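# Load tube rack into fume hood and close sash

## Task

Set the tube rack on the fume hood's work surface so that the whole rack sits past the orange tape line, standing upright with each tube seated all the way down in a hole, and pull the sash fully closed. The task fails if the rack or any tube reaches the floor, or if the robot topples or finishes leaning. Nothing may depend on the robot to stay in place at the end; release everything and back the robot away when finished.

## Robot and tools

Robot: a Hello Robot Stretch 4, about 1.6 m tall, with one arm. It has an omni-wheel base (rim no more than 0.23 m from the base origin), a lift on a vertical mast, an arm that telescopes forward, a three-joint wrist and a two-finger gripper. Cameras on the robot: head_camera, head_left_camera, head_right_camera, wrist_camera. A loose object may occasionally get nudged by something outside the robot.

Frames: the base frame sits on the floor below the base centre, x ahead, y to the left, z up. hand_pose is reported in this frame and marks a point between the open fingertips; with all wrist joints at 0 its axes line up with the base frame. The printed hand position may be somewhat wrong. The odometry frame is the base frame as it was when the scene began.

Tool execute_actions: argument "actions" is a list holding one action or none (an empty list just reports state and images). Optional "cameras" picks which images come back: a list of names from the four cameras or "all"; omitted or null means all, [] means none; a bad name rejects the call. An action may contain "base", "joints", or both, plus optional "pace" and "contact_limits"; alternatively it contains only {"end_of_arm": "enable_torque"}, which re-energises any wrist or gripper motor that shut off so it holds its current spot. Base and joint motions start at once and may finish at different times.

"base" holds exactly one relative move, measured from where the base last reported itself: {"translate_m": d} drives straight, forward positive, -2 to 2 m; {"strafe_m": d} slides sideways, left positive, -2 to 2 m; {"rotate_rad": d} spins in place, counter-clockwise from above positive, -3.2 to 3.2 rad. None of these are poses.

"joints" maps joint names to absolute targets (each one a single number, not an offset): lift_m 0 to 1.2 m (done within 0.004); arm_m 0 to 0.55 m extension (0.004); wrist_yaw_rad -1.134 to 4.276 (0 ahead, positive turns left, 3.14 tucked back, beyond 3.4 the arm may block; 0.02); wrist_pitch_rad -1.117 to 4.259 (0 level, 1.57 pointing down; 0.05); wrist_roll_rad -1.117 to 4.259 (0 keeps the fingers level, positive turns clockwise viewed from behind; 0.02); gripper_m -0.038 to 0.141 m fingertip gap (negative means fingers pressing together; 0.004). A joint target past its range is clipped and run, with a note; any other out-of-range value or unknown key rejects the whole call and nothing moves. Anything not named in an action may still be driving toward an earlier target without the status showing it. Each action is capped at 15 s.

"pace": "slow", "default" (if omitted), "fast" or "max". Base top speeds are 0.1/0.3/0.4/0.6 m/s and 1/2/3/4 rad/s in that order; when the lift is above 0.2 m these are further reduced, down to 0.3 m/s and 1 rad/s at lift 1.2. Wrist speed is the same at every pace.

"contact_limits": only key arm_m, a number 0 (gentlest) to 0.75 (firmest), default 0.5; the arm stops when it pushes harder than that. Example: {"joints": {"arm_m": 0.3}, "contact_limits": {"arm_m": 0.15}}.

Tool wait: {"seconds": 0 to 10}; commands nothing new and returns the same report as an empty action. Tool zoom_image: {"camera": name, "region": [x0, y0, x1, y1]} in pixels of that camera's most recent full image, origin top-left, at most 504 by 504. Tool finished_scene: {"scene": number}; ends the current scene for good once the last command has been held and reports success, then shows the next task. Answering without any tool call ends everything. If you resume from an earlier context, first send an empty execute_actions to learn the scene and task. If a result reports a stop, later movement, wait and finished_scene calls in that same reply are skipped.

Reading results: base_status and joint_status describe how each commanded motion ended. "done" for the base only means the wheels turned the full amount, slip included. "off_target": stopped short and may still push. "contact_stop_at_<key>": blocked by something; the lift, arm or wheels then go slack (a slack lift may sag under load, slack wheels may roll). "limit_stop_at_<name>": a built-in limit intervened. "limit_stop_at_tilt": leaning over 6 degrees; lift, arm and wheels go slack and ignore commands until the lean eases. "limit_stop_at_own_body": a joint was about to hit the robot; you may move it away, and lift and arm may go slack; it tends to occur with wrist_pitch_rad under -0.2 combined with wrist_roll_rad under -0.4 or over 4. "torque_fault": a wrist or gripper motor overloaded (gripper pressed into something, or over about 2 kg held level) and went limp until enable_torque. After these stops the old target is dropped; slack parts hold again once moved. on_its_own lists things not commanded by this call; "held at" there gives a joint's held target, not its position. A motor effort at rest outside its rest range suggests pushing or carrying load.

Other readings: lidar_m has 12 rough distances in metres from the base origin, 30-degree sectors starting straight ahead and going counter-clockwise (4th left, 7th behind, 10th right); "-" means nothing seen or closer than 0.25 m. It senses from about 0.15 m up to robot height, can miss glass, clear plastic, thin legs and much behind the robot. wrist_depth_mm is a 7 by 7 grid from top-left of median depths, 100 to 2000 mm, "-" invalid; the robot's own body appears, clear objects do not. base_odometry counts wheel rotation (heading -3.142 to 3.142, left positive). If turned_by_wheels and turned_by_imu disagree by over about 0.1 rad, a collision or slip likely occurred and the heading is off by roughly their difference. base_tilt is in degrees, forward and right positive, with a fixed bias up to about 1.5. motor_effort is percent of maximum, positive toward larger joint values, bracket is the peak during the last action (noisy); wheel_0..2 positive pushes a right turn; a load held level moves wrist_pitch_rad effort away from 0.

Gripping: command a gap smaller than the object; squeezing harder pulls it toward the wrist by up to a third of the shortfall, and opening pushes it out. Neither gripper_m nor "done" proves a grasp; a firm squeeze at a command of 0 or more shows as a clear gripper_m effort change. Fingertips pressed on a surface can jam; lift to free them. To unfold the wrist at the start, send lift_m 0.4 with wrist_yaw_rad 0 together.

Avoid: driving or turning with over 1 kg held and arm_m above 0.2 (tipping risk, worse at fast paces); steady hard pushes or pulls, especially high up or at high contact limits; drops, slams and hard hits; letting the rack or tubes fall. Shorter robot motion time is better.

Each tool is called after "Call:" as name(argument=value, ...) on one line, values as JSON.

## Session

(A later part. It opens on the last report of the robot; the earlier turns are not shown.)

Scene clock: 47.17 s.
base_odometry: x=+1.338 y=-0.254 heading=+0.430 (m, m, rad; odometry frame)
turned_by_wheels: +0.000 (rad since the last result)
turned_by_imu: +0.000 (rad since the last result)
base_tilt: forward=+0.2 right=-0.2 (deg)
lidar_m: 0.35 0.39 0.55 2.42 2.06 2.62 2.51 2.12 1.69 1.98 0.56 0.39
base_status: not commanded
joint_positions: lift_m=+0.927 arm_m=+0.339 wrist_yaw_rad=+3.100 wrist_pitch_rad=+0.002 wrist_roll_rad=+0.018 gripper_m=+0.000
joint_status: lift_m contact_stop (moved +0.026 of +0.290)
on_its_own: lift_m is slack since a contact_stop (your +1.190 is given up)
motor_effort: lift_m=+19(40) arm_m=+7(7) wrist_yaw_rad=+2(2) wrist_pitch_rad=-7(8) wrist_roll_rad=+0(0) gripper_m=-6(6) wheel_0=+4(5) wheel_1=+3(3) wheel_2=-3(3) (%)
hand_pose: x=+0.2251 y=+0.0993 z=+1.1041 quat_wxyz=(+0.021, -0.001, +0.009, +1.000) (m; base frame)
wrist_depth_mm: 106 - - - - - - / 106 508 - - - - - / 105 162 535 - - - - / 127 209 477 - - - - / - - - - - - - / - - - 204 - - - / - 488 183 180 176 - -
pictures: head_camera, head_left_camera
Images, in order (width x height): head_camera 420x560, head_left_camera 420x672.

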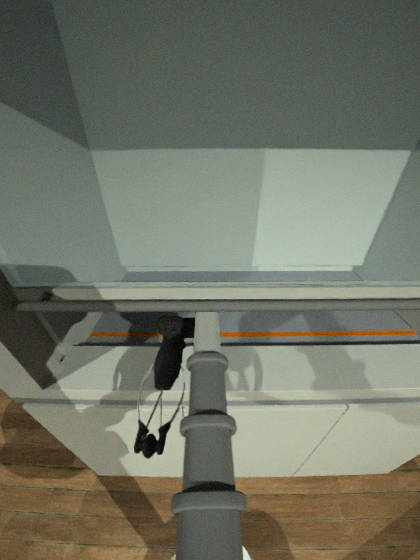

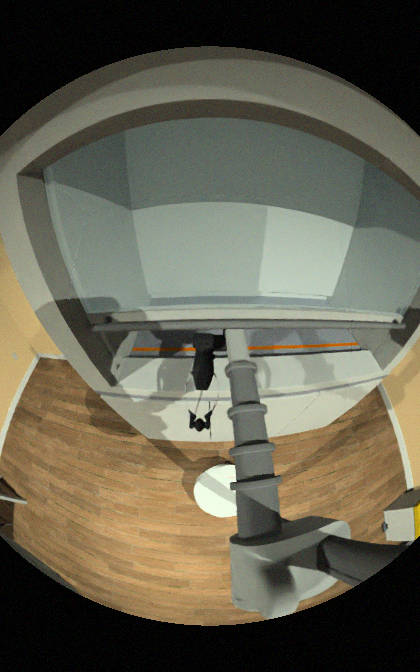

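Call:
execute_actions(actions=[{"joints":{"lift_m":1.19}}], cameras=["head_camera"])

Scene clock: 48.07 s.
base_odometry: x=+1.338 y=-0.254 heading=+0.430 (m, m, rad; odometry frame)
turned_by_wheels: +0.000 (rad since the last result)
turned_by_imu: +0.000 (rad since the last result)
base_tilt: forward=+0.1 right=-0.1 (deg)
lidar_m: 0.37 0.40 0.56 2.43 2.08 2.61 2.51 2.16 1.68 1.98 0.55 0.39
base_status: not commanded
joint_positions: lift_m=+0.944 arm_m=+0.339 wrist_yaw_rad=+3.100 wrist_pitch_rad=+0.002 wrist_roll_rad=+0.018 gripper_m=+0.000
joint_status: lift_m contact_stop (moved +0.018 of +0.263)
on_its_own: lift_m is slack since a contact_stop (your +1.190 is given up)
motor_effort: lift_m=+18(38) arm_m=+7(7) wrist_yaw_rad=+1(1) wrist_pitch_rad=-8(7) wrist_roll_rad=+0(0) gripper_m=-6(5) wheel_0=+4(5) wheel_1=+3(3) wheel_2=-3(3) (%)
hand_pose: x=+0.2251 y=+0.0993 z=+1.1220 quat_wxyz=(+0.021, -0.001, +0.009, +1.000) (m; base frame)
wrist_depth_mm: 106 - - - - - - / 106 500 - - - - - / 105 163 539 - - - - / 127 211 477 - - - - / - - - - - - - / - - - 204 - - - / - 484 183 180 177 - -
pictures: head_camera
Images, in order (width x height): head_camera 420x560.

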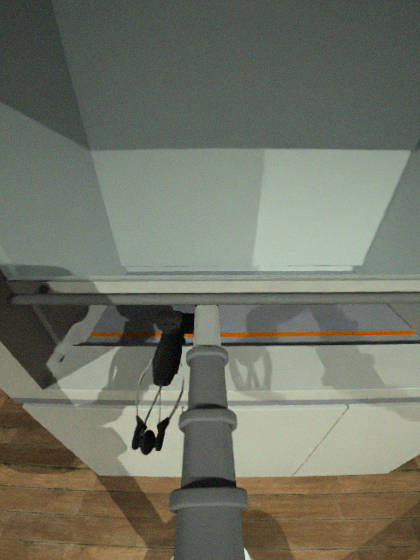

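Call:
execute_actions(actions=[{"joints":{"lift_m":1.19},"pace":"max"}], cameras=[])

Call:
execute_actions(actions=[], cameras=["head_camera"])

Scene clock: 48.80 s.
base_odometry: x=+1.338 y=-0.254 heading=+0.430 (m, m, rad; odometry frame)
turned_by_wheels: +0.000 (rad since the last result)
turned_by_imu: +0.000 (rad since the last result)
base_tilt: forward=+0.2 right=-0.2 (deg)
lidar_m: 0.35 0.39 0.54 2.41 2.05 2.63 2.52 2.11 1.67 1.98 0.52 0.38
base_status: not commanded
joint_positions: lift_m=+0.962 arm_m=+0.339 wrist_yaw_rad=+3.100 wrist_pitch_rad=+0.002 wrist_roll_rad=+0.018 gripper_m=+0.000
joint_status: lift_m contact_stop (moved +0.018 of +0.246)
on_its_own: lift_m is slack since a contact_stop (your +1.190 is given up)
motor_effort: lift_m=+18(30) arm_m=+6(7) wrist_yaw_rad=+1(2) wrist_pitch_rad=-8(9) wrist_roll_rad=+0(0) gripper_m=-7(6) wheel_0=+4(4) wheel_1=+3(3) wheel_2=-2(3) (%)
hand_pose: x=+0.2252 y=+0.0994 z=+1.1401 quat_wxyz=(+0.021, -0.001, +0.009, +1.000) (m; base frame)
wrist_depth_mm: 106 1182 - - - - - / 106 504 - - - - - / 105 163 535 - - - - / 126 211 473 - - - - / - - - - - - - / - - - 204 - - - / - 488 183 180 177 - -
pictures: none
No camera images: the call's "cameras" was empty. Leave "cameras" out to get every camera's image.

not run: a stop came earlier in this reply.

Call:
execute_actions(actions=[{"joints":{"lift_m":0.95},"base":{"strafe_m":-0.17},"pace":"slow"}], cameras=["head_camera"])

Call:
execute_actions(actions=[{"joints":{"lift_m":1.19},"pace":"slow"}], cameras=["head_camera"])

Scene clock: 52.00 s.
base_odometry: x=+1.409 y=-0.408 heading=+0.430 (m, m, rad; odometry frame)
turned_by_wheels: +0.000 (rad since the last result)
turned_by_imu: -0.001 (rad since the last result)
base_tilt: forward=+0.4 right=-0.4 (deg)
lidar_m: 0.35 0.38 0.56 2.41 2.25 2.62 2.53 1.97 1.53 1.80 0.52 0.36
base_status: done
joint_positions: lift_m=+0.950 arm_m=+0.339 wrist_yaw_rad=+3.100 wrist_pitch_rad=+0.002 wrist_roll_rad=+0.018 gripper_m=+0.000
joint_status: all done
motor_effort: lift_m=+14(12) arm_m=+6(6) wrist_yaw_rad=+2(0) wrist_pitch_rad=-7(8) wrist_roll_rad=+0(0) gripper_m=-6(6) wheel_0=+4(10) wheel_1=-5(9) wheel_2=+0(2) (%)
hand_pose: x=+0.2252 y=+0.0994 z=+1.1280 quat_wxyz=(+0.021, -0.001, +0.009, +1.000) (m; base frame)
wrist_depth_mm: 106 - - - - - - / 106 508 - - - - - / 105 163 539 - - - - / 127 210 477 - - - - / - - - - - - - / - - - 204 - - - / - 488 183 180 176 - -
pictures: head_camera
Images, in order (width x height): head_camera 420x560.

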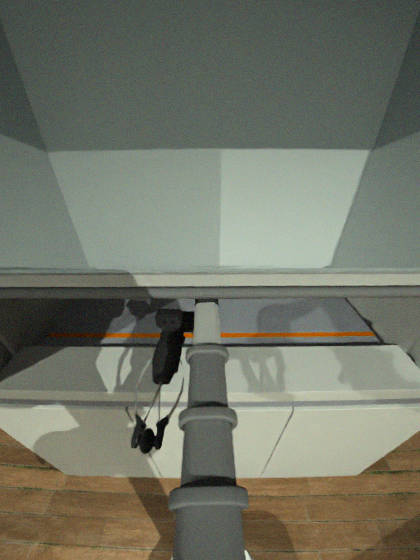

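Scene clock: 52.93 s.
base_odometry: x=+1.409 y=-0.408 heading=+0.430 (m, m, rad; odometry frame)
turned_by_wheels: +0.000 (rad since the last result)
turned_by_imu: +0.000 (rad since the last result)
base_tilt: forward=+0.2 right=-0.2 (deg)
lidar_m: 0.34 0.35 0.56 2.44 2.24 2.63 2.51 1.95 1.52 1.80 0.49 0.38
base_status: not commanded
joint_positions: lift_m=+0.983 arm_m=+0.339 wrist_yaw_rad=+3.100 wrist_pitch_rad=+0.002 wrist_roll_rad=+0.018 gripper_m=+0.000
joint_status: lift_m contact_stop (moved +0.033 of +0.240)
on_its_own: lift_m is slack since a contact_stop (your +1.190 is given up)
motor_effort: lift_m=+18(35) arm_m=+6(6) wrist_yaw_rad=+0(3) wrist_pitch_rad=-8(8) wrist_roll_rad=+0(0) gripper_m=-6(6) wheel_0=+3(4) wheel_1=-4(5) wheel_2=-1(1) (%)
hand_pose: x=+0.2252 y=+0.0994 z=+1.1611 quat_wxyz=(+0.021, -0.001, +0.009, +1.000) (m; base frame)
wrist_depth_mm: 106 603 - - - - - / 106 504 - - - - - / 105 162 539 - - - - / 127 210 473 - - - - / - - - - - - - / - - - 204 - - - / - 484 182 180 177 - -
pictures: head_camera
Images, in order (width x height): head_camera 420x560.

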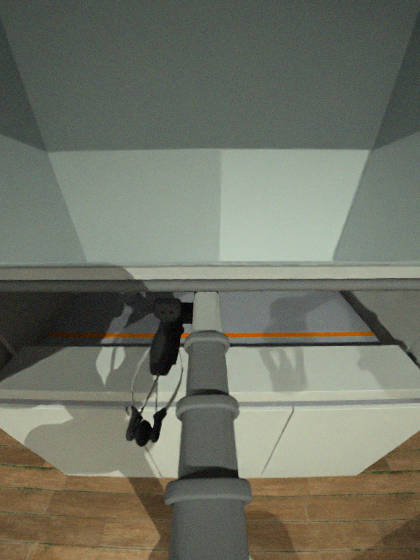

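Call:
execute_actions(actions=[{"joints":{"lift_m":0.96,"arm_m":0},"base":{"translate_m":-0.5}}], cameras=[])

Call:
execute_actions(actions=[{"joints":{"wrist_yaw_rad":0,"gripper_m":0.13},"base":{"rotate_rad":1.571}}], cameras=[])

Call:
execute_actions(actions=[{"base":{"strafe_m":0.75}}])

Scene clock: 59.53 s.
base_odometry: x=+0.954 y=-0.617 heading=+0.430 (m, m, rad; odometry frame)
turned_by_wheels: +0.000 (rad since the last result)
turned_by_imu: +0.000 (rad since the last result)
base_tilt: forward=+0.3 right=-0.2 (deg)
lidar_m: 0.86 0.89 2.53 2.11 2.26 2.08 2.01 1.89 1.36 1.34 1.90 0.89
base_status: done
joint_positions: lift_m=+0.960 arm_m=+0.001 wrist_yaw_rad=+3.100 wrist_pitch_rad=+0.002 wrist_roll_rad=+0.018 gripper_m=+0.000
joint_status: all done
motor_effort: lift_m=+15(20) arm_m=-7(7) wrist_yaw_rad=+1(2) wrist_pitch_rad=-8(8) wrist_roll_rad=+0(0) gripper_m=-6(5) wheel_0=-3(8) wheel_1=-3(9) wheel_2=+2(12) (%)
hand_pose: x=-0.1124 y=+0.0993 z=+1.1379 quat_wxyz=(+0.021, -0.001, +0.009, +1.000) (m; base frame)
wrist_depth_mm: - 144 - - - - - / - 143 - - - - - / 106 141 270 - - - - / 123 142 - - - - - / - - - - - - - / - - - 204 - - - / - - 183 180 176 - -
pictures: none
No camera images: the call's "cameras" was empty. Leave "cameras" out to get every camera's image.

Scene clock: 61.93 s.
base_odometry: x=+0.954 y=-0.617 heading=+2.000 (m, m, rad; odometry frame)
turned_by_wheels: +1.570 (rad since the last result)
turned_by_imu: +1.584 (rad since the last result)
base_tilt: forward=+0.3 right=-0.2 (deg)
lidar_m: 2.13 2.20 2.09 2.00 1.90 1.37 1.36 1.90 0.89 0.84 0.91 2.54
base_status: done
joint_positions: lift_m=+0.960 arm_m=+0.001 wrist_yaw_rad=+0.001 wrist_pitch_rad=+0.002 wrist_roll_rad=+0.018 gripper_m=+0.130
joint_status: all done
motor_effort: lift_m=+15(15) arm_m=-7(7) wrist_yaw_rad=-1(6) wrist_pitch_rad=-7(7) wrist_roll_rad=+0(0) gripper_m=+1(5) wheel_0=-4(6) wheel_1=-3(9) wheel_2=-4(11) (%)
hand_pose: x=+0.4607 y=-0.0873 z=+1.1379 quat_wxyz=(+1.000, +0.009, +0.001, +0.000) (m; base frame)
wrist_depth_mm: - - - - - - - / - - - - - - - / - - - - - - - / - - - - - - - / - - - - - - - / - 211 - - - - - / - - - 157 - - -
pictures: none
No camera images: the call's "cameras" was empty. Leave "cameras" out to get every camera's image.

Scene clock: 65.77 s.
base_odometry: x=+0.272 y=-0.929 heading=+2.000 (m, m, rad; odometry frame)
turned_by_wheels: +0.000 (rad since the last result)
turned_by_imu: -0.003 (rad since the last result)
base_tilt: forward=+0.2 right=-0.2 (deg)
lidar_m: 2.13 1.71 1.30 1.20 1.32 1.40 1.33 1.37 1.67 1.60 1.71 2.20
base_status: done
joint_positions: lift_m=+0.960 arm_m=+0.001 wrist_yaw_rad=+0.000 wrist_pitch_rad=+0.002 wrist_roll_rad=+0.018 gripper_m=+0.130
joint_status: not commanded
motor_effort: lift_m=+15(15) arm_m=-7(7) wrist_yaw_rad=+1(2) wrist_pitch_rad=-8(8) wrist_roll_rad=+0(0) gripper_m=-1(0) wheel_0=-2(12) wheel_1=+3(11) wheel_2=+0(1) (%)
hand_pose: x=+0.4607 y=-0.0873 z=+1.1379 quat_wxyz=(+1.000, +0.009, +0.001, +0.000) (m; base frame)
wrist_depth_mm: - - - - - - - / 1983 - - - - - - / 1983 - - - - - - / - - - - - - - / - - - - - - - / - 211 - - 1921 - - / - - - 158 - - -
pictures: head_camera, head_left_camera, head_right_camera, wrist_camera
Images, in order (width x height): head_camera 420x560, head_left_camera 420x672, head_right_camera 420x672, wrist_camera 616x392.

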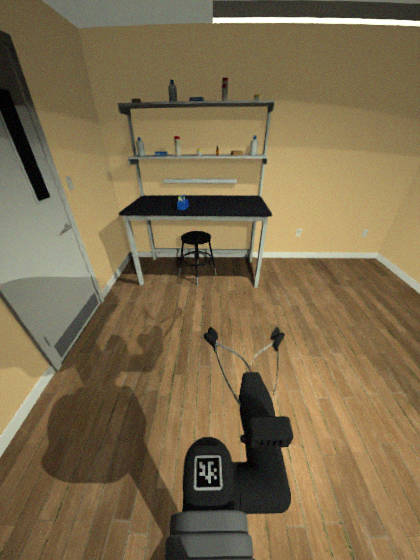

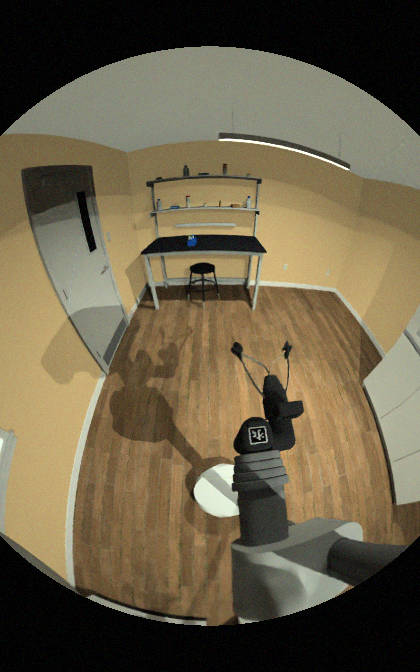

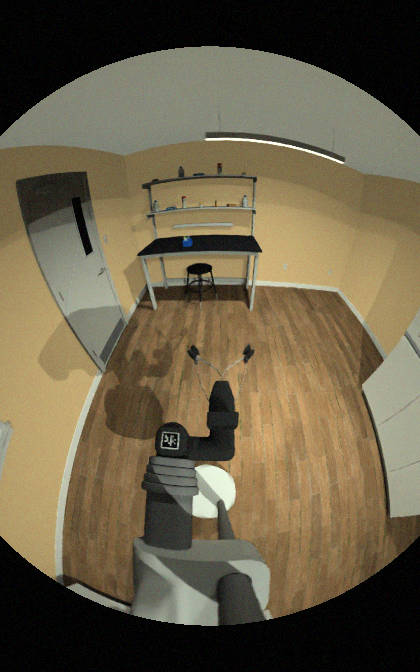

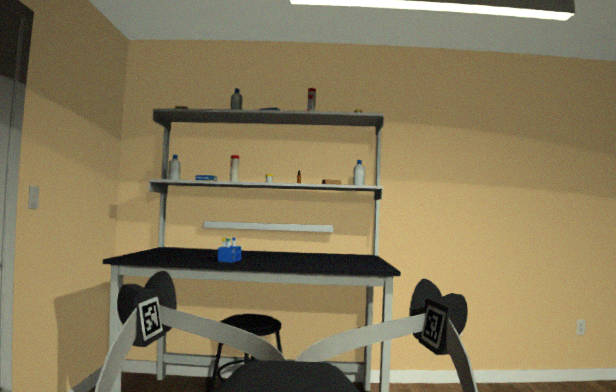

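Call:
execute_actions(actions=[{"base":{"strafe_m":0.32}}], cameras=[])

Call:
execute_actions(actions=[{"base":{"translate_m":0.9}}], cameras=["head_camera","wrist_camera"])

Scene clock: 68.53 s.
base_odometry: x=-0.018 y=-1.062 heading=+2.000 (m, m, rad; odometry frame)
turned_by_wheels: +0.000 (rad since the last result)
turned_by_imu: -0.002 (rad since the last result)
base_tilt: forward=+0.2 right=-0.4 (deg)
lidar_m: 2.15 1.30 0.95 0.90 0.98 1.37 1.33 1.39 2.00 1.91 2.04 2.21
base_status: done
joint_positions: lift_m=+0.960 arm_m=+0.001 wrist_yaw_rad=+0.000 wrist_pitch_rad=+0.002 wrist_roll_rad=+0.018 gripper_m=+0.130
joint_status: not commanded
motor_effort: lift_m=+15(15) arm_m=-7(7) wrist_yaw_rad=+1(2) wrist_pitch_rad=-8(8) wrist_roll_rad=-1(0) gripper_m=+0(0) wheel_0=+0(10) wheel_1=+1(13) wheel_2=+0(4) (%)
hand_pose: x=+0.4607 y=-0.0873 z=+1.1379 quat_wxyz=(+1.000, +0.009, +0.001, +0.000) (m; base frame)
wrist_depth_mm: 1537 - - - - - - / 1499 - - - - - - / 1464 - - - - - - / 1464 - - - - - - / 1499 - - - - - - / 1537 210 - - 1921 - - / 1537 - - 157 - - -
pictures: none
No camera images: the call's "cameras" was empty. Leave "cameras" out to get every camera's image.

Scene clock: 73.00 s.
base_odometry: x=-0.393 y=-0.244 heading=+2.000 (m, m, rad; odometry frame)
turned_by_wheels: +0.000 (rad since the last result)
turned_by_imu: -0.004 (rad since the last result)
base_tilt: forward=+0.2 right=-0.3 (deg)
lidar_m: 1.24 1.16 0.92 0.89 0.95 1.35 2.20 2.30 2.02 1.95 2.83 1.27
base_status: done
joint_positions: lift_m=+0.960 arm_m=+0.001 wrist_yaw_rad=+0.000 wrist_pitch_rad=+0.002 wrist_roll_rad=+0.018 gripper_m=+0.130
joint_status: not commanded
motor_effort: lift_m=+15(15) arm_m=-7(7) wrist_yaw_rad=-1(0) wrist_pitch_rad=-8(8) wrist_roll_rad=+0(0) gripper_m=-1(1) wheel_0=+3(7) wheel_1=+4(7) wheel_2=-2(13) (%)
hand_pose: x=+0.4606 y=-0.0874 z=+1.1379 quat_wxyz=(+1.000, +0.009, +0.001, +0.000) (m; base frame)
wrist_depth_mm: 1464 1983 1921 1983 1983 1983 1921 / 1499 1863 1921 1921 1808 1863 1921 / 1464 1921 1921 1863 1863 1921 1921 / 1499 1863 1863 1921 1863 1921 1921 / 1499 1756 1863 1863 1808 1863 1921 / 1430 210 1078 1138 1042 1078 1366 / 1430 1756 1808 157 1808 1921 1499
pictures: head_camera, wrist_camera
Images, in order (width x height): head_camera 420x560, wrist_camera 616x392.

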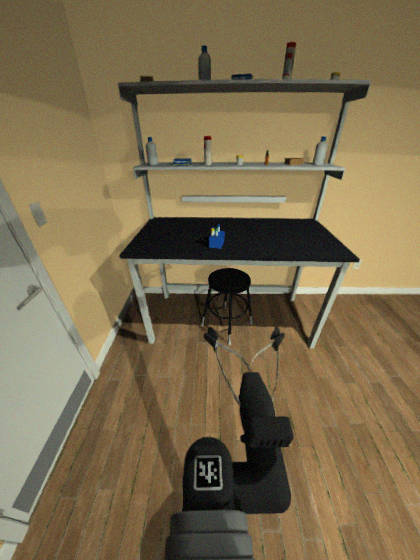

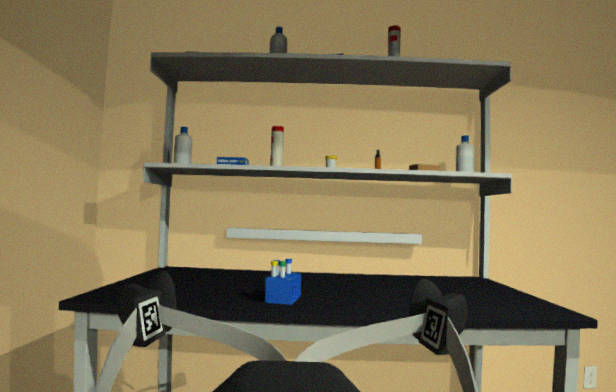

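Call:
execute_actions(actions=[{"base":{"strafe_m":0.06}}], cameras=[])

Call:
execute_actions(actions=[{"base":{"translate_m":0.7},"joints":{"lift_m":0.9}}], cameras=["head_camera","wrist_camera"])

Scene clock: 74.47 s.
base_odometry: x=-0.448 y=-0.269 heading=+2.000 (m, m, rad; odometry frame)
turned_by_wheels: +0.000 (rad since the last result)
turned_by_imu: -0.001 (rad since the last result)
base_tilt: forward=+0.1 right=-0.4 (deg)
lidar_m: 1.23 1.14 0.84 0.81 0.89 1.22 2.22 2.29 2.09 2.04 2.83 1.27
base_status: done
joint_positions: lift_m=+0.960 arm_m=+0.001 wrist_yaw_rad=+0.000 wrist_pitch_rad=+0.002 wrist_roll_rad=+0.018 gripper_m=+0.130
joint_status: not commanded
motor_effort: lift_m=+15(15) arm_m=-7(7) wrist_yaw_rad=+1(0) wrist_pitch_rad=-9(8) wrist_roll_rad=+0(0) gripper_m=+1(1) wheel_0=-3(9) wheel_1=+3(11) wheel_2=+0(1) (%)
hand_pose: x=+0.4606 y=-0.0874 z=+1.1379 quat_wxyz=(+1.000, +0.009, +0.001, +0.000) (m; base frame)
wrist_depth_mm: 1366 1921 1921 1921 1863 1983 1921 / 1366 1921 1808 1921 1808 1863 1921 / 1397 1863 1921 1921 1921 1921 1921 / 1397 1863 1863 1863 1863 1863 1921 / 1397 1863 1921 1863 1808 1808 1863 / 1430 210 1078 1118 1025 1042 1160 / 1430 1808 1808 157 1863 1708 1499
pictures: none
No camera images: the call's "cameras" was empty. Leave "cameras" out to get every camera's image.

Scene clock: 78.30 s.
base_odometry: x=-0.739 y=+0.367 heading=+2.001 (m, m, rad; odometry frame)
turned_by_wheels: +0.000 (rad since the last result)
turned_by_imu: -0.004 (rad since the last result)
base_tilt: forward=+0.2 right=-0.4 (deg)
lidar_m: 0.56 0.58 0.79 0.77 0.84 1.22 2.94 2.82 2.20 2.90 0.75 0.56
base_status: done
joint_positions: lift_m=+0.900 arm_m=+0.001 wrist_yaw_rad=+0.000 wrist_pitch_rad=+0.002 wrist_roll_rad=+0.018 gripper_m=+0.130
joint_status: all done
motor_effort: lift_m=+15(16) arm_m=-7(7) wrist_yaw_rad=+0(1) wrist_pitch_rad=-8(8) wrist_roll_rad=+0(0) gripper_m=+0(1) wheel_0=+2(15) wheel_1=+3(9) wheel_2=-1(11) (%)
hand_pose: x=+0.4606 y=-0.0874 z=+1.0779 quat_wxyz=(+1.000, +0.009, +0.001, +0.000) (m; base frame)
wrist_depth_mm: 1182 1160 1182 1205 1182 1205 1160 / 1160 976 1160 1160 1182 1182 1205 / 1160 1078 1138 1160 1160 1078 1042 / 1182 1160 1182 1160 1160 1182 1160 / 1160 1160 1160 1160 1160 1138 1182 / 778 211 854 580 798 798 917 / 512 508 525 157 559 554 597
pictures: head_camera, wrist_camera
Images, in order (width x height): head_camera 420x560, wrist_camera 616x392.

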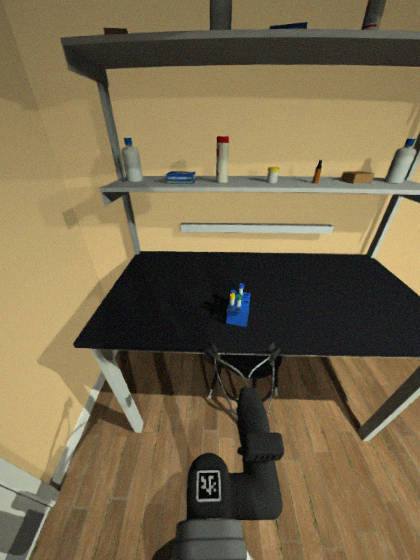

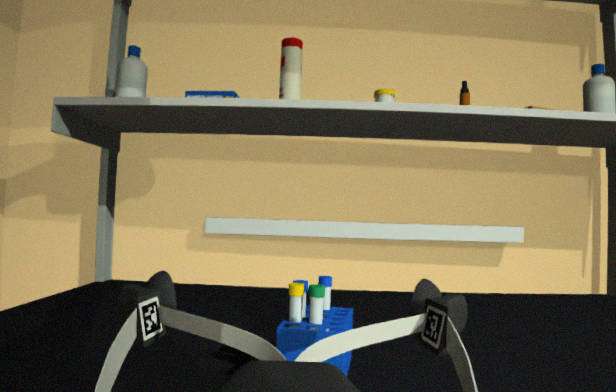

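Call:
zoom_image(camera="head_camera", region=[200,270,280,340])

Call:
zoom_image(camera="wrist_camera", region=[250,260,390,380])

Region (200, 270, 280, 340) of head_camera's 420x560 image, scaled by 6.300, with more detail than that image has; it fills the top 441 rows of this view, and the rest is white.

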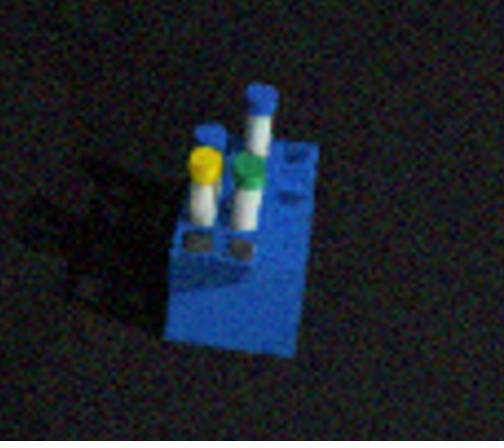

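Region (250, 260, 390, 380) of wrist_camera's 616x392 image, scaled by 3.600; it fills the top 432 rows of this view, and the rest is white.

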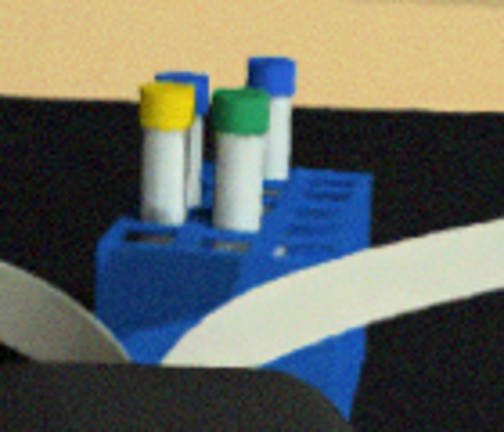

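Call:
execute_actions(actions=[{"joints":{"lift_m":1.1,"wrist_pitch_rad":0.8,"arm_m":0.3}}], cameras=["head_camera","wrist_camera"])

Scene clock: 80.67 s.
base_odometry: x=-0.739 y=+0.367 heading=+2.001 (m, m, rad; odometry frame)
turned_by_wheels: +0.000 (rad since the last result)
turned_by_imu: -0.001 (rad since the last result)
base_tilt: forward=+0.3 right=-0.3 (deg)
lidar_m: 0.54 0.57 0.80 0.76 0.87 1.24 2.95 2.85 2.19 2.88 0.75 0.59
base_status: not commanded
joint_positions: lift_m=+1.100 arm_m=+0.299 wrist_yaw_rad=+0.000 wrist_pitch_rad=+0.801 wrist_roll_rad=+0.018 gripper_m=+0.130
joint_status: all done
motor_effort: lift_m=+22(26) arm_m=+7(8) wrist_yaw_rad=+1(0) wrist_pitch_rad=-6(5) wrist_roll_rad=+0(0) gripper_m=-1(1) wheel_0=+2(1) wheel_1=+3(3) wheel_2=-1(1) (%)
hand_pose: x=+0.6704 y=-0.0874 z=+1.0707 quat_wxyz=(+0.921, +0.008, +0.390, -0.003) (m; base frame)
wrist_depth_mm: 798 820 809 809 809 809 788 / 741 732 741 750 778 798 820 / 591 597 609 621 621 640 654 / 500 504 512 517 535 535 539 / 433 439 442 334 433 462 462 / 384 211 394 322 314 392 404 / 343 343 349 158 349 357 362
pictures: head_camera, wrist_camera
Images, in order (width x height): head_camera 420x560, wrist_camera 616x392.

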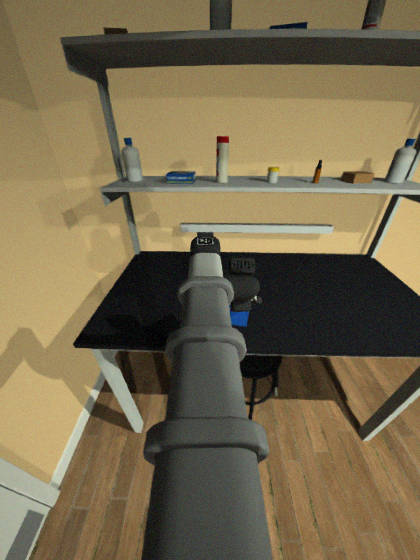

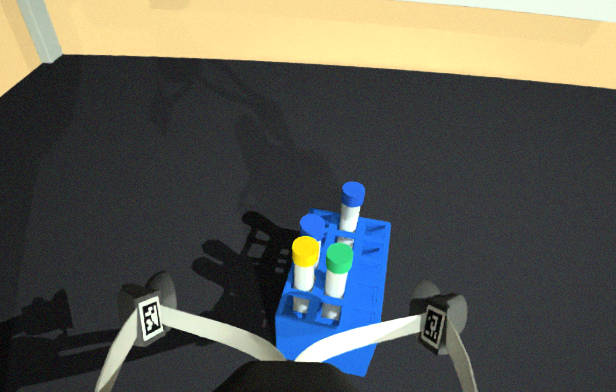

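Call:
execute_actions(actions=[{"joints":{"arm_m":0.1,"wrist_pitch_rad":0,"wrist_yaw_rad":-0.2}}], cameras=[])

Call:
execute_actions(actions=[{"joints":{"lift_m":0.82}}], cameras=["wrist_camera","head_camera"])

Scene clock: 83.03 s.
base_odometry: x=-0.739 y=+0.367 heading=+2.001 (m, m, rad; odometry frame)
turned_by_wheels: +0.000 (rad since the last result)
turned_by_imu: -0.001 (rad since the last result)
base_tilt: forward=+0.2 right=-0.3 (deg)
lidar_m: 0.54 0.59 0.78 0.78 0.87 1.27 2.94 2.83 2.19 2.86 0.77 0.56
base_status: not commanded
joint_positions: lift_m=+1.100 arm_m=+0.101 wrist_yaw_rad=-0.200 wrist_pitch_rad=+0.003 wrist_roll_rad=+0.018 gripper_m=+0.130
joint_status: all done
motor_effort: lift_m=+22(22) arm_m=-7(6) wrist_yaw_rad=+2(4) wrist_pitch_rad=-9(13) wrist_roll_rad=+0(0) gripper_m=+0(0) wheel_0=+2(1) wheel_1=+3(3) wheel_2=-1(1) (%)
hand_pose: x=+0.5375 y=-0.1430 z=+1.2772 quat_wxyz=(+0.995, +0.009, +0.000, -0.100) (m; base frame)
wrist_depth_mm: 976 1008 1008 991 991 976 946 / 960 1008 1060 1118 1205 1229 1281 / 960 1008 1042 1098 1160 1229 1281 / 946 917 1042 1060 1118 991 1138 / 946 991 1025 1118 1160 1205 1281 / 946 211 960 1098 1025 1182 1281 / 931 946 991 157 1060 1078 1255
pictures: none
No camera images: the call's "cameras" was empty. Leave "cameras" out to get every camera's image.

Scene clock: 85.23 s.
base_odometry: x=-0.739 y=+0.367 heading=+2.001 (m, m, rad; odometry frame)
turned_by_wheels: +0.000 (rad since the last result)
turned_by_imu: -0.001 (rad since the last result)
base_tilt: forward=+0.3 right=-0.3 (deg)
lidar_m: 0.54 0.59 0.80 0.76 0.85 1.23 2.95 2.89 2.17 2.87 0.77 0.57
base_status: not commanded
joint_positions: lift_m=+0.820 arm_m=+0.101 wrist_yaw_rad=-0.200 wrist_pitch_rad=+0.003 wrist_roll_rad=+0.018 gripper_m=+0.130
joint_status: all done
motor_effort: lift_m=+14(19) arm_m=-7(7) wrist_yaw_rad=+1(1) wrist_pitch_rad=-9(8) wrist_roll_rad=+0(0) gripper_m=+0(2) wheel_0=+2(2) wheel_1=+3(3) wheel_2=-1(1) (%)
hand_pose: x=+0.5375 y=-0.1430 z=+0.9978 quat_wxyz=(+0.995, +0.009, +0.000, -0.100) (m; base frame)
wrist_depth_mm: 732 750 1060 1098 1160 1229 1336 / 946 946 931 904 891 960 1008 / 960 991 1042 1118 1138 1205 1281 / 946 960 1025 1060 1118 1229 1281 / 931 991 433 1078 1138 1229 1281 / 484 210 370 544 500 508 574 / 320 319 329 157 345 347 359
pictures: head_camera, wrist_camera
Images, in order (width x height): head_camera 420x560, wrist_camera 616x392.

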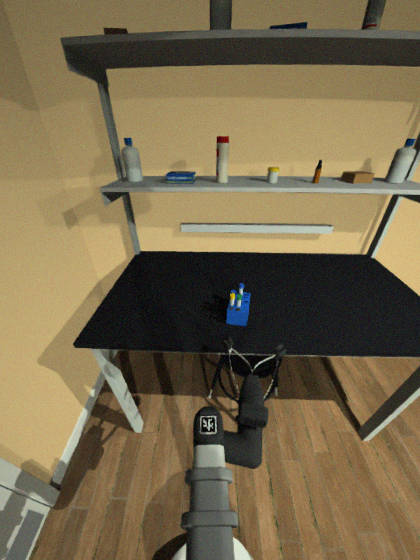

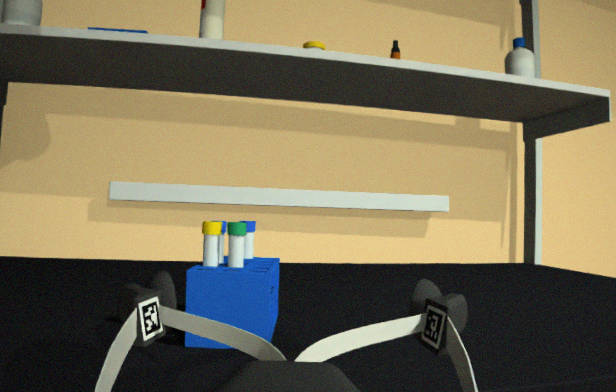

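Call:
execute_actions(actions=[{"base":{"strafe_m":0.035},"joints":{"lift_m":0.79,"arm_m":0.2},"pace":"slow"}], cameras=["wrist_camera","head_camera"])

Scene clock: 87.80 s.
base_odometry: x=-0.771 y=+0.353 heading=+2.001 (m, m, rad; odometry frame)
turned_by_wheels: +0.000 (rad since the last result)
turned_by_imu: -0.001 (rad since the last result)
base_tilt: forward=+0.2 right=-0.3 (deg)
lidar_m: 0.57 0.60 0.77 0.73 0.80 1.21 2.97 2.90 2.21 2.90 0.76 0.60
base_status: done
joint_positions: lift_m=+0.790 arm_m=+0.199 wrist_yaw_rad=-0.200 wrist_pitch_rad=+0.003 wrist_roll_rad=+0.018 gripper_m=+0.130
joint_status: all done
motor_effort: lift_m=+14(12) arm_m=+7(5) wrist_yaw_rad=+1(1) wrist_pitch_rad=-9(9) wrist_roll_rad=+0(0) gripper_m=+1(0) wheel_0=-4(7) wheel_1=+5(7) wheel_2=+0(1) (%)
hand_pose: x=+0.6350 y=-0.1430 z=+0.9678 quat_wxyz=(+0.995, +0.009, +0.000, -0.100) (m; base frame)
wrist_depth_mm: 723 723 699 732 732 1098 1078 / 866 917 960 1008 976 960 904 / 866 917 960 1008 1060 1098 1182 / 866 904 891 960 1025 1098 1160 / 809 878 732 312 1025 1060 1042 / 375 211 289 286 384 392 442 / 250 246 254 157 266 268 290
pictures: head_camera, wrist_camera
Images, in order (width x height): head_camera 420x560, wrist_camera 616x392.

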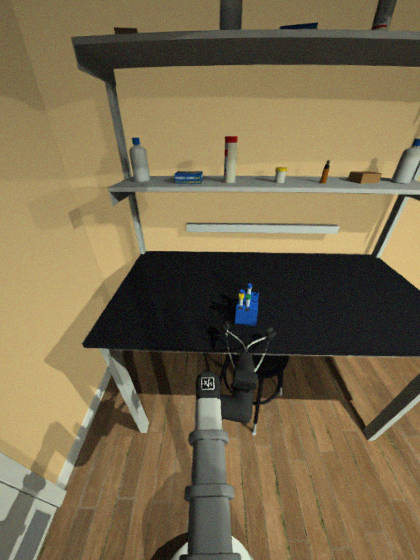

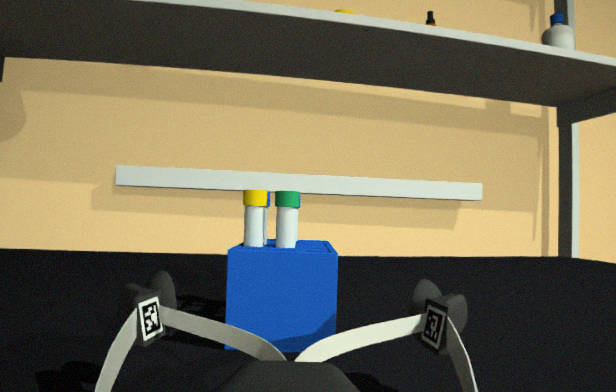

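Call:
execute_actions(actions=[{"joints":{"arm_m":0.325},"pace":"slow"}], cameras=["wrist_camera","head_camera"])

Scene clock: 90.53 s.
base_odometry: x=-0.771 y=+0.353 heading=+2.001 (m, m, rad; odometry frame)
turned_by_wheels: +0.000 (rad since the last result)
turned_by_imu: -0.001 (rad since the last result)
base_tilt: forward=+0.2 right=-0.3 (deg)
lidar_m: 0.57 0.60 0.77 0.73 0.80 1.18 2.95 2.90 2.21 2.88 0.74 0.59
base_status: not commanded
joint_positions: lift_m=+0.790 arm_m=+0.324 wrist_yaw_rad=-0.200 wrist_pitch_rad=+0.003 wrist_roll_rad=+0.018 gripper_m=+0.130
joint_status: all done
motor_effort: lift_m=+14(14) arm_m=+8(7) wrist_yaw_rad=+1(2) wrist_pitch_rad=-9(9) wrist_roll_rad=+0(0) gripper_m=+2(0) wheel_0=-4(4) wheel_1=+5(5) wheel_2=+0(0) (%)
hand_pose: x=+0.7600 y=-0.1430 z=+0.9678 quat_wxyz=(+0.995, +0.009, +0.000, -0.100) (m; base frame)
wrist_depth_mm: 732 723 707 691 691 676 676 / 768 798 820 866 917 960 904 / 750 778 842 878 931 976 1025 / 750 788 809 778 891 946 1008 / 732 768 798 216 904 931 991 / 373 211 181 183 186 392 436 / 247 246 237 157 185 267 290
pictures: head_camera, wrist_camera
Images, in order (width x height): head_camera 420x560, wrist_camera 616x392.

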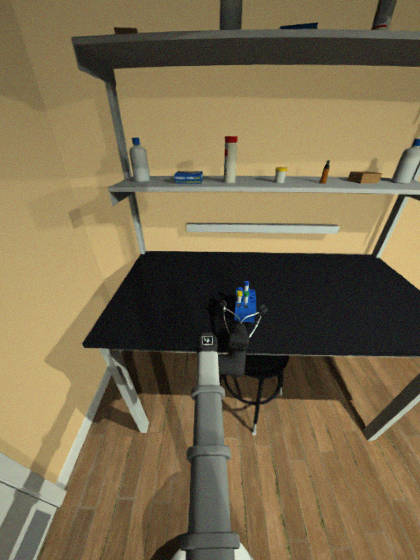

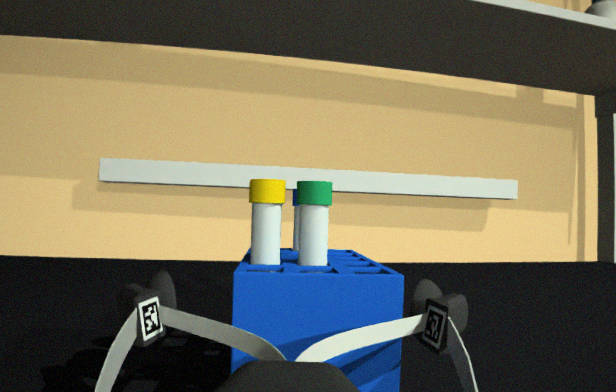

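Call:
execute_actions(actions=[{"joints":{"gripper_m":0.02},"pace":"slow"}], cameras=["wrist_camera"])

Call:
execute_actions(actions=[{"joints":{"lift_m":0.83},"pace":"slow"}], cameras=["wrist_camera","head_camera"])

Scene clock: 95.37 s.
base_odometry: x=-0.771 y=+0.353 heading=+2.001 (m, m, rad; odometry frame)
turned_by_wheels: +0.000 (rad since the last result)
turned_by_imu: -0.001 (rad since the last result)
base_tilt: forward=+0.3 right=-0.2 (deg)
lidar_m: 0.56 0.59 0.78 0.75 0.81 1.18 2.93 2.87 2.22 2.91 0.78 0.57
base_status: not commanded
joint_positions: lift_m=+0.790 arm_m=+0.324 wrist_yaw_rad=-0.200 wrist_pitch_rad=+0.000 wrist_roll_rad=+0.018 gripper_m=+0.021
joint_status: all done
motor_effort: lift_m=+13(14) arm_m=+7(8) wrist_yaw_rad=+1(0) wrist_pitch_rad=+0(9) wrist_roll_rad=+0(0) gripper_m=-31(30) wheel_0=-4(3) wheel_1=+5(5) wheel_2=+0(0) (%)
hand_pose: x=+0.7600 y=-0.1430 z=+0.9687 quat_wxyz=(+0.995, +0.009, -0.001, -0.100) (m; base frame)
wrist_depth_mm: 715 723 691 683 668 668 661 / 768 788 842 878 904 960 904 / 759 798 831 878 931 960 1025 / 759 788 750 798 891 960 1042 / 741 768 634 204 904 960 991 / 384 394 170 170 182 452 459 / 243 235 170 170 180 255 297
pictures: wrist_camera
Images, in order (width x height): wrist_camera 616x392.

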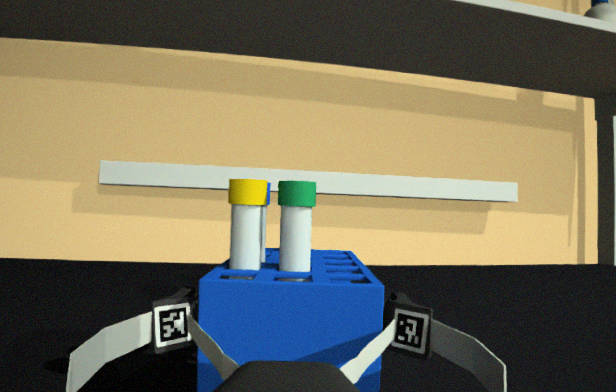

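Scene clock: 96.53 s.
base_odometry: x=-0.771 y=+0.353 heading=+2.001 (m, m, rad; odometry frame)
turned_by_wheels: +0.000 (rad since the last result)
turned_by_imu: +0.000 (rad since the last result)
base_tilt: forward=+0.2 right=-0.4 (deg)
lidar_m: 0.59 0.60 0.76 0.75 0.74 1.18 2.96 2.90 2.24 2.92 0.78 0.58
base_status: not commanded
joint_positions: lift_m=+0.830 arm_m=+0.324 wrist_yaw_rad=-0.200 wrist_pitch_rad=+0.003 wrist_roll_rad=+0.018 gripper_m=+0.021
joint_status: all done
motor_effort: lift_m=+23(23) arm_m=+7(7) wrist_yaw_rad=+1(1) wrist_pitch_rad=-11(11) wrist_roll_rad=+0(0) gripper_m=-30(30) wheel_0=-3(4) wheel_1=+5(5) wheel_2=+0(0) (%)
hand_pose: x=+0.7600 y=-0.1430 z=+1.0069 quat_wxyz=(+0.995, +0.009, +0.001, -0.100) (m; base frame)
wrist_depth_mm: 640 640 621 615 609 609 654 / 768 788 842 866 866 842 809 / 750 798 842 866 917 976 1008 / 759 778 750 788 891 946 1025 / 750 788 798 222 904 946 1008 / 508 517 169 169 183 603 597 / 325 312 170 169 180 338 377
pictures: head_camera, wrist_camera
Images, in order (width x height): head_camera 420x560, wrist_camera 616x392.

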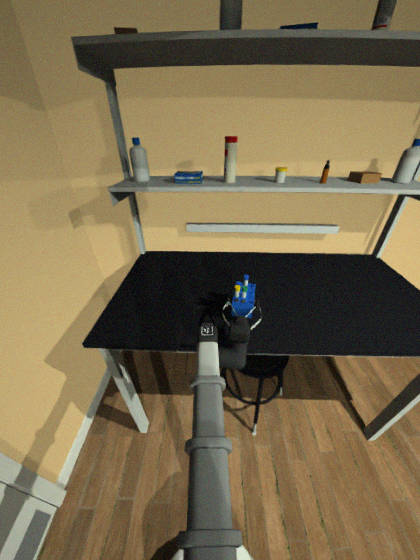

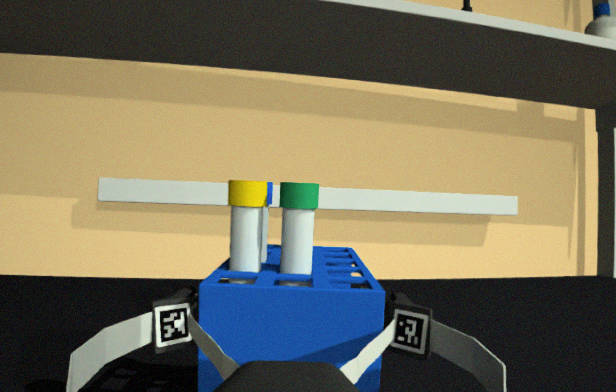

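Call:
execute_actions(actions=[{"joints":{"lift_m":0.88,"arm_m":0.02,"wrist_yaw_rad":0},"pace":"slow"}], cameras=[])

Call:
execute_actions(actions=[{"base":{"translate_m":-0.8}}], cameras=[])

Call:
execute_actions(actions=[{"base":{"rotate_rad":-1.571},"pace":"slow"}])

Scene clock: 101.13 s.
base_odometry: x=-0.771 y=+0.353 heading=+2.001 (m, m, rad; odometry frame)
turned_by_wheels: +0.000 (rad since the last result)
turned_by_imu: -0.001 (rad since the last result)
base_tilt: forward=+0.2 right=-0.2 (deg)
lidar_m: 0.44 0.60 0.76 0.73 0.79 1.18 2.96 2.87 2.22 2.91 0.80 0.55
base_status: not commanded
joint_positions: lift_m=+0.880 arm_m=+0.021 wrist_yaw_rad=+0.000 wrist_pitch_rad=+0.003 wrist_roll_rad=+0.018 gripper_m=+0.021
joint_status: all done
motor_effort: lift_m=+23(21) arm_m=-7(6) wrist_yaw_rad=+2(5) wrist_pitch_rad=-12(11) wrist_roll_rad=+0(0) gripper_m=-31(32) wheel_0=-4(3) wheel_1=+5(5) wheel_2=+0(0) (%)
hand_pose: x=+0.4807 y=-0.0875 z=+1.0569 quat_wxyz=(+1.000, +0.009, +0.002, +0.000) (m; base frame)
wrist_depth_mm: 1138 1160 1160 1160 1138 1160 1182 / 1138 917 904 891 1160 1182 1160 / 1138 1160 1160 1138 1138 1160 1160 / 1138 1138 1138 1060 1160 1160 1160 / 1118 1118 1138 222 1138 1138 1160 / 691 715 170 170 182 809 820 / 442 430 170 169 180 462 535
pictures: none
No camera images: the call's "cameras" was empty. Leave "cameras" out to get every camera's image.

Scene clock: 105.30 s.
base_odometry: x=-0.438 y=-0.374 heading=+2.000 (m, m, rad; odometry frame)
turned_by_wheels: -0.001 (rad since the last result)
turned_by_imu: +0.001 (rad since the last result)
base_tilt: forward=+0.1 right=-0.3 (deg)
lidar_m: 0.45 1.09 0.78 0.80 0.87 1.19 2.12 2.22 2.13 2.04 2.97 1.40
base_status: done
joint_positions: lift_m=+0.880 arm_m=+0.021 wrist_yaw_rad=+0.000 wrist_pitch_rad=+0.003 wrist_roll_rad=+0.018 gripper_m=+0.021
joint_status: not commanded
motor_effort: lift_m=+22(22) arm_m=-7(8) wrist_yaw_rad=+1(1) wrist_pitch_rad=-12(11) wrist_roll_rad=+0(0) gripper_m=-31(31) wheel_0=-3(8) wheel_1=-3(9) wheel_2=+0(14) (%)
hand_pose: x=+0.4806 y=-0.0875 z=+1.0569 quat_wxyz=(+1.000, +0.009, +0.002, +0.000) (m; base frame)
wrist_depth_mm: 1366 1983 - 1983 1983 - - / 1336 1983 1983 1983 - 1921 1983 / 1336 1983 1983 1983 1983 1921 - / 1366 1921 1983 1921 1983 1983 1921 / 1366 1808 1118 223 - 1921 1983 / 1397 1205 169 170 183 1182 1160 / 1308 1205 169 170 180 1921 1921
pictures: none
No camera images: the call's "cameras" was empty. Leave "cameras" out to get every camera's image.

Scene clock: 108.17 s.
base_odometry: x=-0.438 y=-0.374 heading=+0.430 (m, m, rad; odometry frame)
turned_by_wheels: -1.570 (rad since the last result)
turned_by_imu: -1.585 (rad since the last result)
base_tilt: forward=+0.1 right=-0.3 (deg)
lidar_m: 0.41 2.96 1.41 1.37 1.14 0.81 0.81 0.87 1.19 2.09 2.22 2.13
base_status: done
joint_positions: lift_m=+0.880 arm_m=+0.021 wrist_yaw_rad=+0.000 wrist_pitch_rad=+0.003 wrist_roll_rad=+0.018 gripper_m=+0.021
joint_status: not commanded
motor_effort: lift_m=+22(22) arm_m=-7(7) wrist_yaw_rad=+1(2) wrist_pitch_rad=-11(11) wrist_roll_rad=+0(0) gripper_m=-31(31) wheel_0=+3(8) wheel_1=+5(7) wheel_2=+3(8) (%)
hand_pose: x=+0.4806 y=-0.0874 z=+1.0569 quat_wxyz=(+1.000, +0.009, +0.002, +0.000) (m; base frame)
wrist_depth_mm: - - - 1863 1921 1921 1921 / - - - 1921 1921 1921 1921 / - - - - - - - / - - - 1921 - - 1921 / - - - 223 1921 1921 1983 / - - 169 170 182 1921 1808 / - - 169 169 180 1863 1863
pictures: head_camera, head_left_camera, head_right_camera, wrist_camera
Images, in order (width x height): head_camera 420x560, head_left_camera 420x672, head_right_camera 420x672, wrist_camera 616x392.

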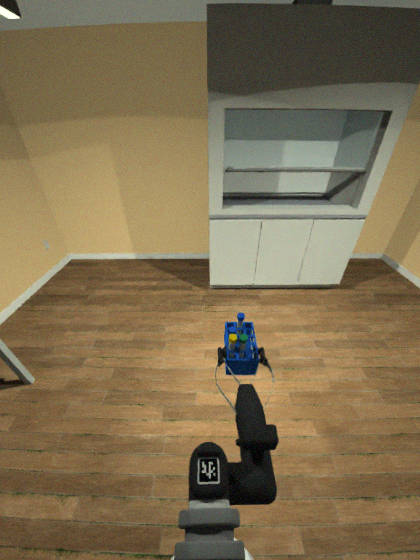

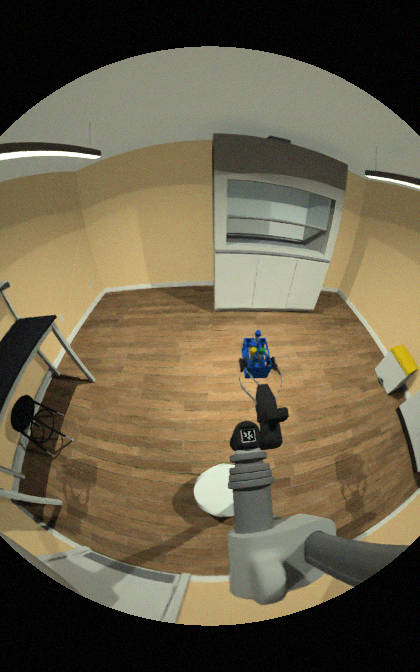

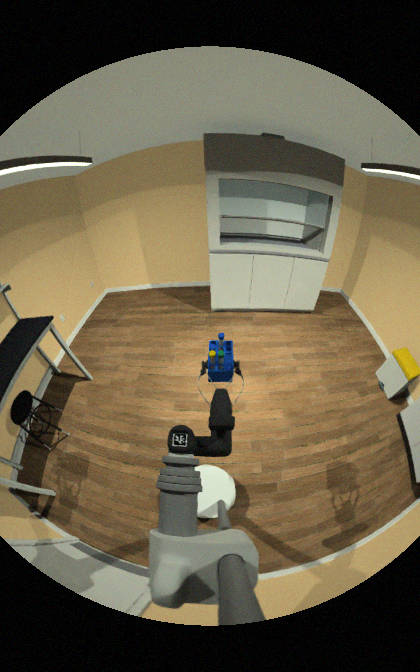

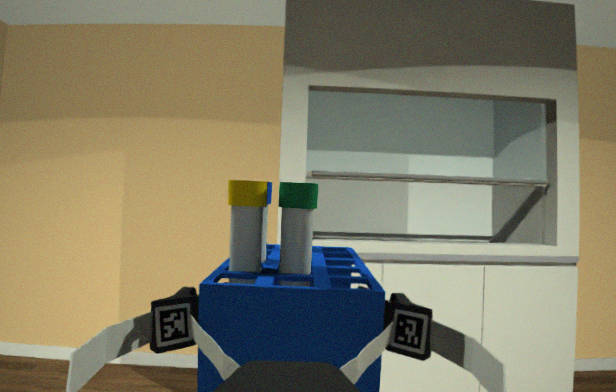

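Call:
execute_actions(actions=[{"base":{"strafe_m":-0.8}}], cameras=[])

Call:
execute_actions(actions=[{"base":{"translate_m":1.4}}])

Scene clock: 112.37 s.
base_odometry: x=-0.104 y=-1.101 heading=+0.430 (m, m, rad; odometry frame)
turned_by_wheels: +0.000 (rad since the last result)
turned_by_imu: +0.001 (rad since the last result)
base_tilt: forward=+0.2 right=-0.3 (deg)
lidar_m: 0.43 2.14 2.25 2.18 1.17 0.88 0.82 0.85 1.25 1.29 1.41 2.10
base_status: done
joint_positions: lift_m=+0.880 arm_m=+0.021 wrist_yaw_rad=+0.000 wrist_pitch_rad=+0.003 wrist_roll_rad=+0.018 gripper_m=+0.021
joint_status: not commanded
motor_effort: lift_m=+22(22) arm_m=-7(7) wrist_yaw_rad=+0(2) wrist_pitch_rad=-11(11) wrist_roll_rad=+0(0) gripper_m=-31(30) wheel_0=+3(13) wheel_1=-1(13) wheel_2=+0(2) (%)
hand_pose: x=+0.4806 y=-0.0874 z=+1.0570 quat_wxyz=(+1.000, +0.009, +0.002, +0.000) (m; base frame)
wrist_depth_mm: - 1921 1863 1921 1921 - - / - 1921 1921 1863 1921 - - / - - - - - - - / - - 1921 1921 - - - / - 1808 1808 223 1863 - - / - 1808 170 169 183 - - / - 1808 170 170 180 - -
pictures: none
No camera images: the call's "cameras" was empty. Leave "cameras" out to get every camera's image.

Scene clock: 118.50 s.
base_odometry: x=+1.168 y=-0.517 heading=+0.431 (m, m, rad; odometry frame)
turned_by_wheels: +0.000 (rad since the last result)
turned_by_imu: -0.006 (rad since the last result)
base_tilt: forward=+0.1 right=-0.3 (deg)
lidar_m: 0.42 0.67 0.93 2.17 2.25 2.29 2.24 1.90 1.40 1.78 0.91 0.66
base_status: done
joint_positions: lift_m=+0.880 arm_m=+0.021 wrist_yaw_rad=+0.000 wrist_pitch_rad=+0.003 wrist_roll_rad=+0.018 gripper_m=+0.021
joint_status: not commanded
motor_effort: lift_m=+22(22) arm_m=-7(7) wrist_yaw_rad=+0(2) wrist_pitch_rad=-11(12) wrist_roll_rad=+0(0) gripper_m=-31(31) wheel_0=+3(6) wheel_1=+4(9) wheel_2=-1(10) (%)
hand_pose: x=+0.4806 y=-0.0874 z=+1.0570 quat_wxyz=(+1.000, +0.009, +0.002, +0.000) (m; base frame)
wrist_depth_mm: 1060 1078 1098 1118 1078 1078 750 / 530 530 521 512 517 521 525 / 1042 1060 1078 1078 1078 1098 741 / 1060 1078 1078 1078 1078 1078 759 / 1060 1042 1042 224 1078 1042 750 / 484 488 170 169 183 554 559 / 404 402 169 170 180 407 415
pictures: head_camera, head_left_camera, head_right_camera, wrist_camera
Images, in order (width x height): head_camera 420x560, head_left_camera 420x672, head_right_camera 420x672, wrist_camera 616x392.

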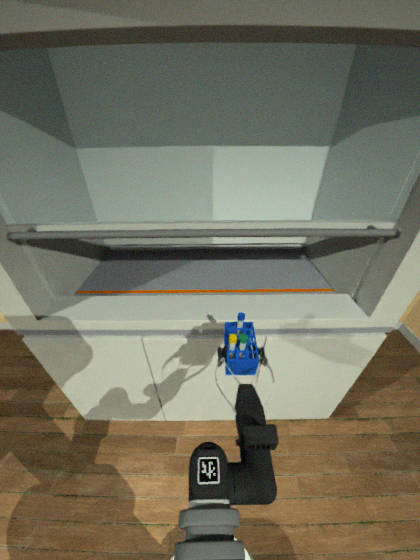

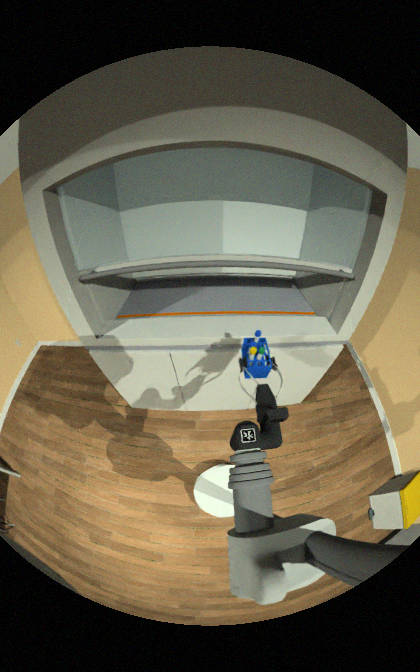

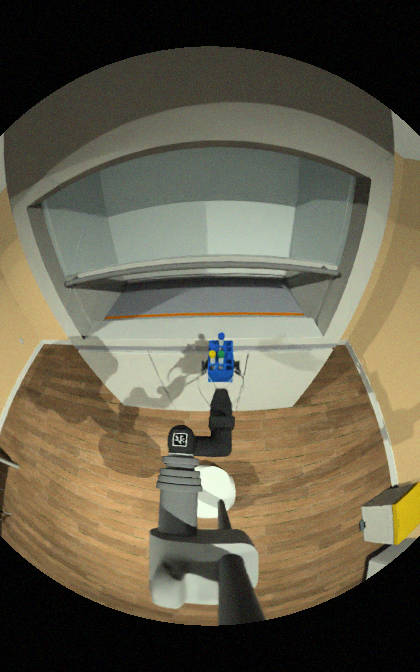

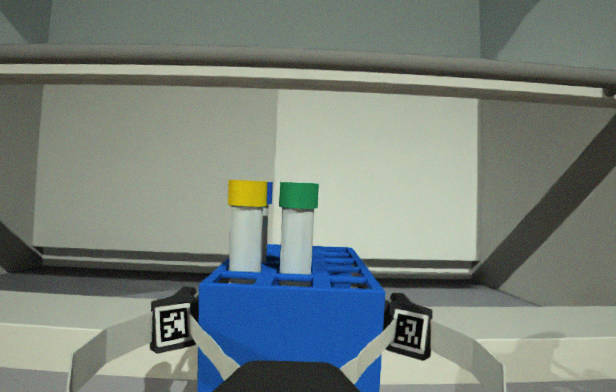

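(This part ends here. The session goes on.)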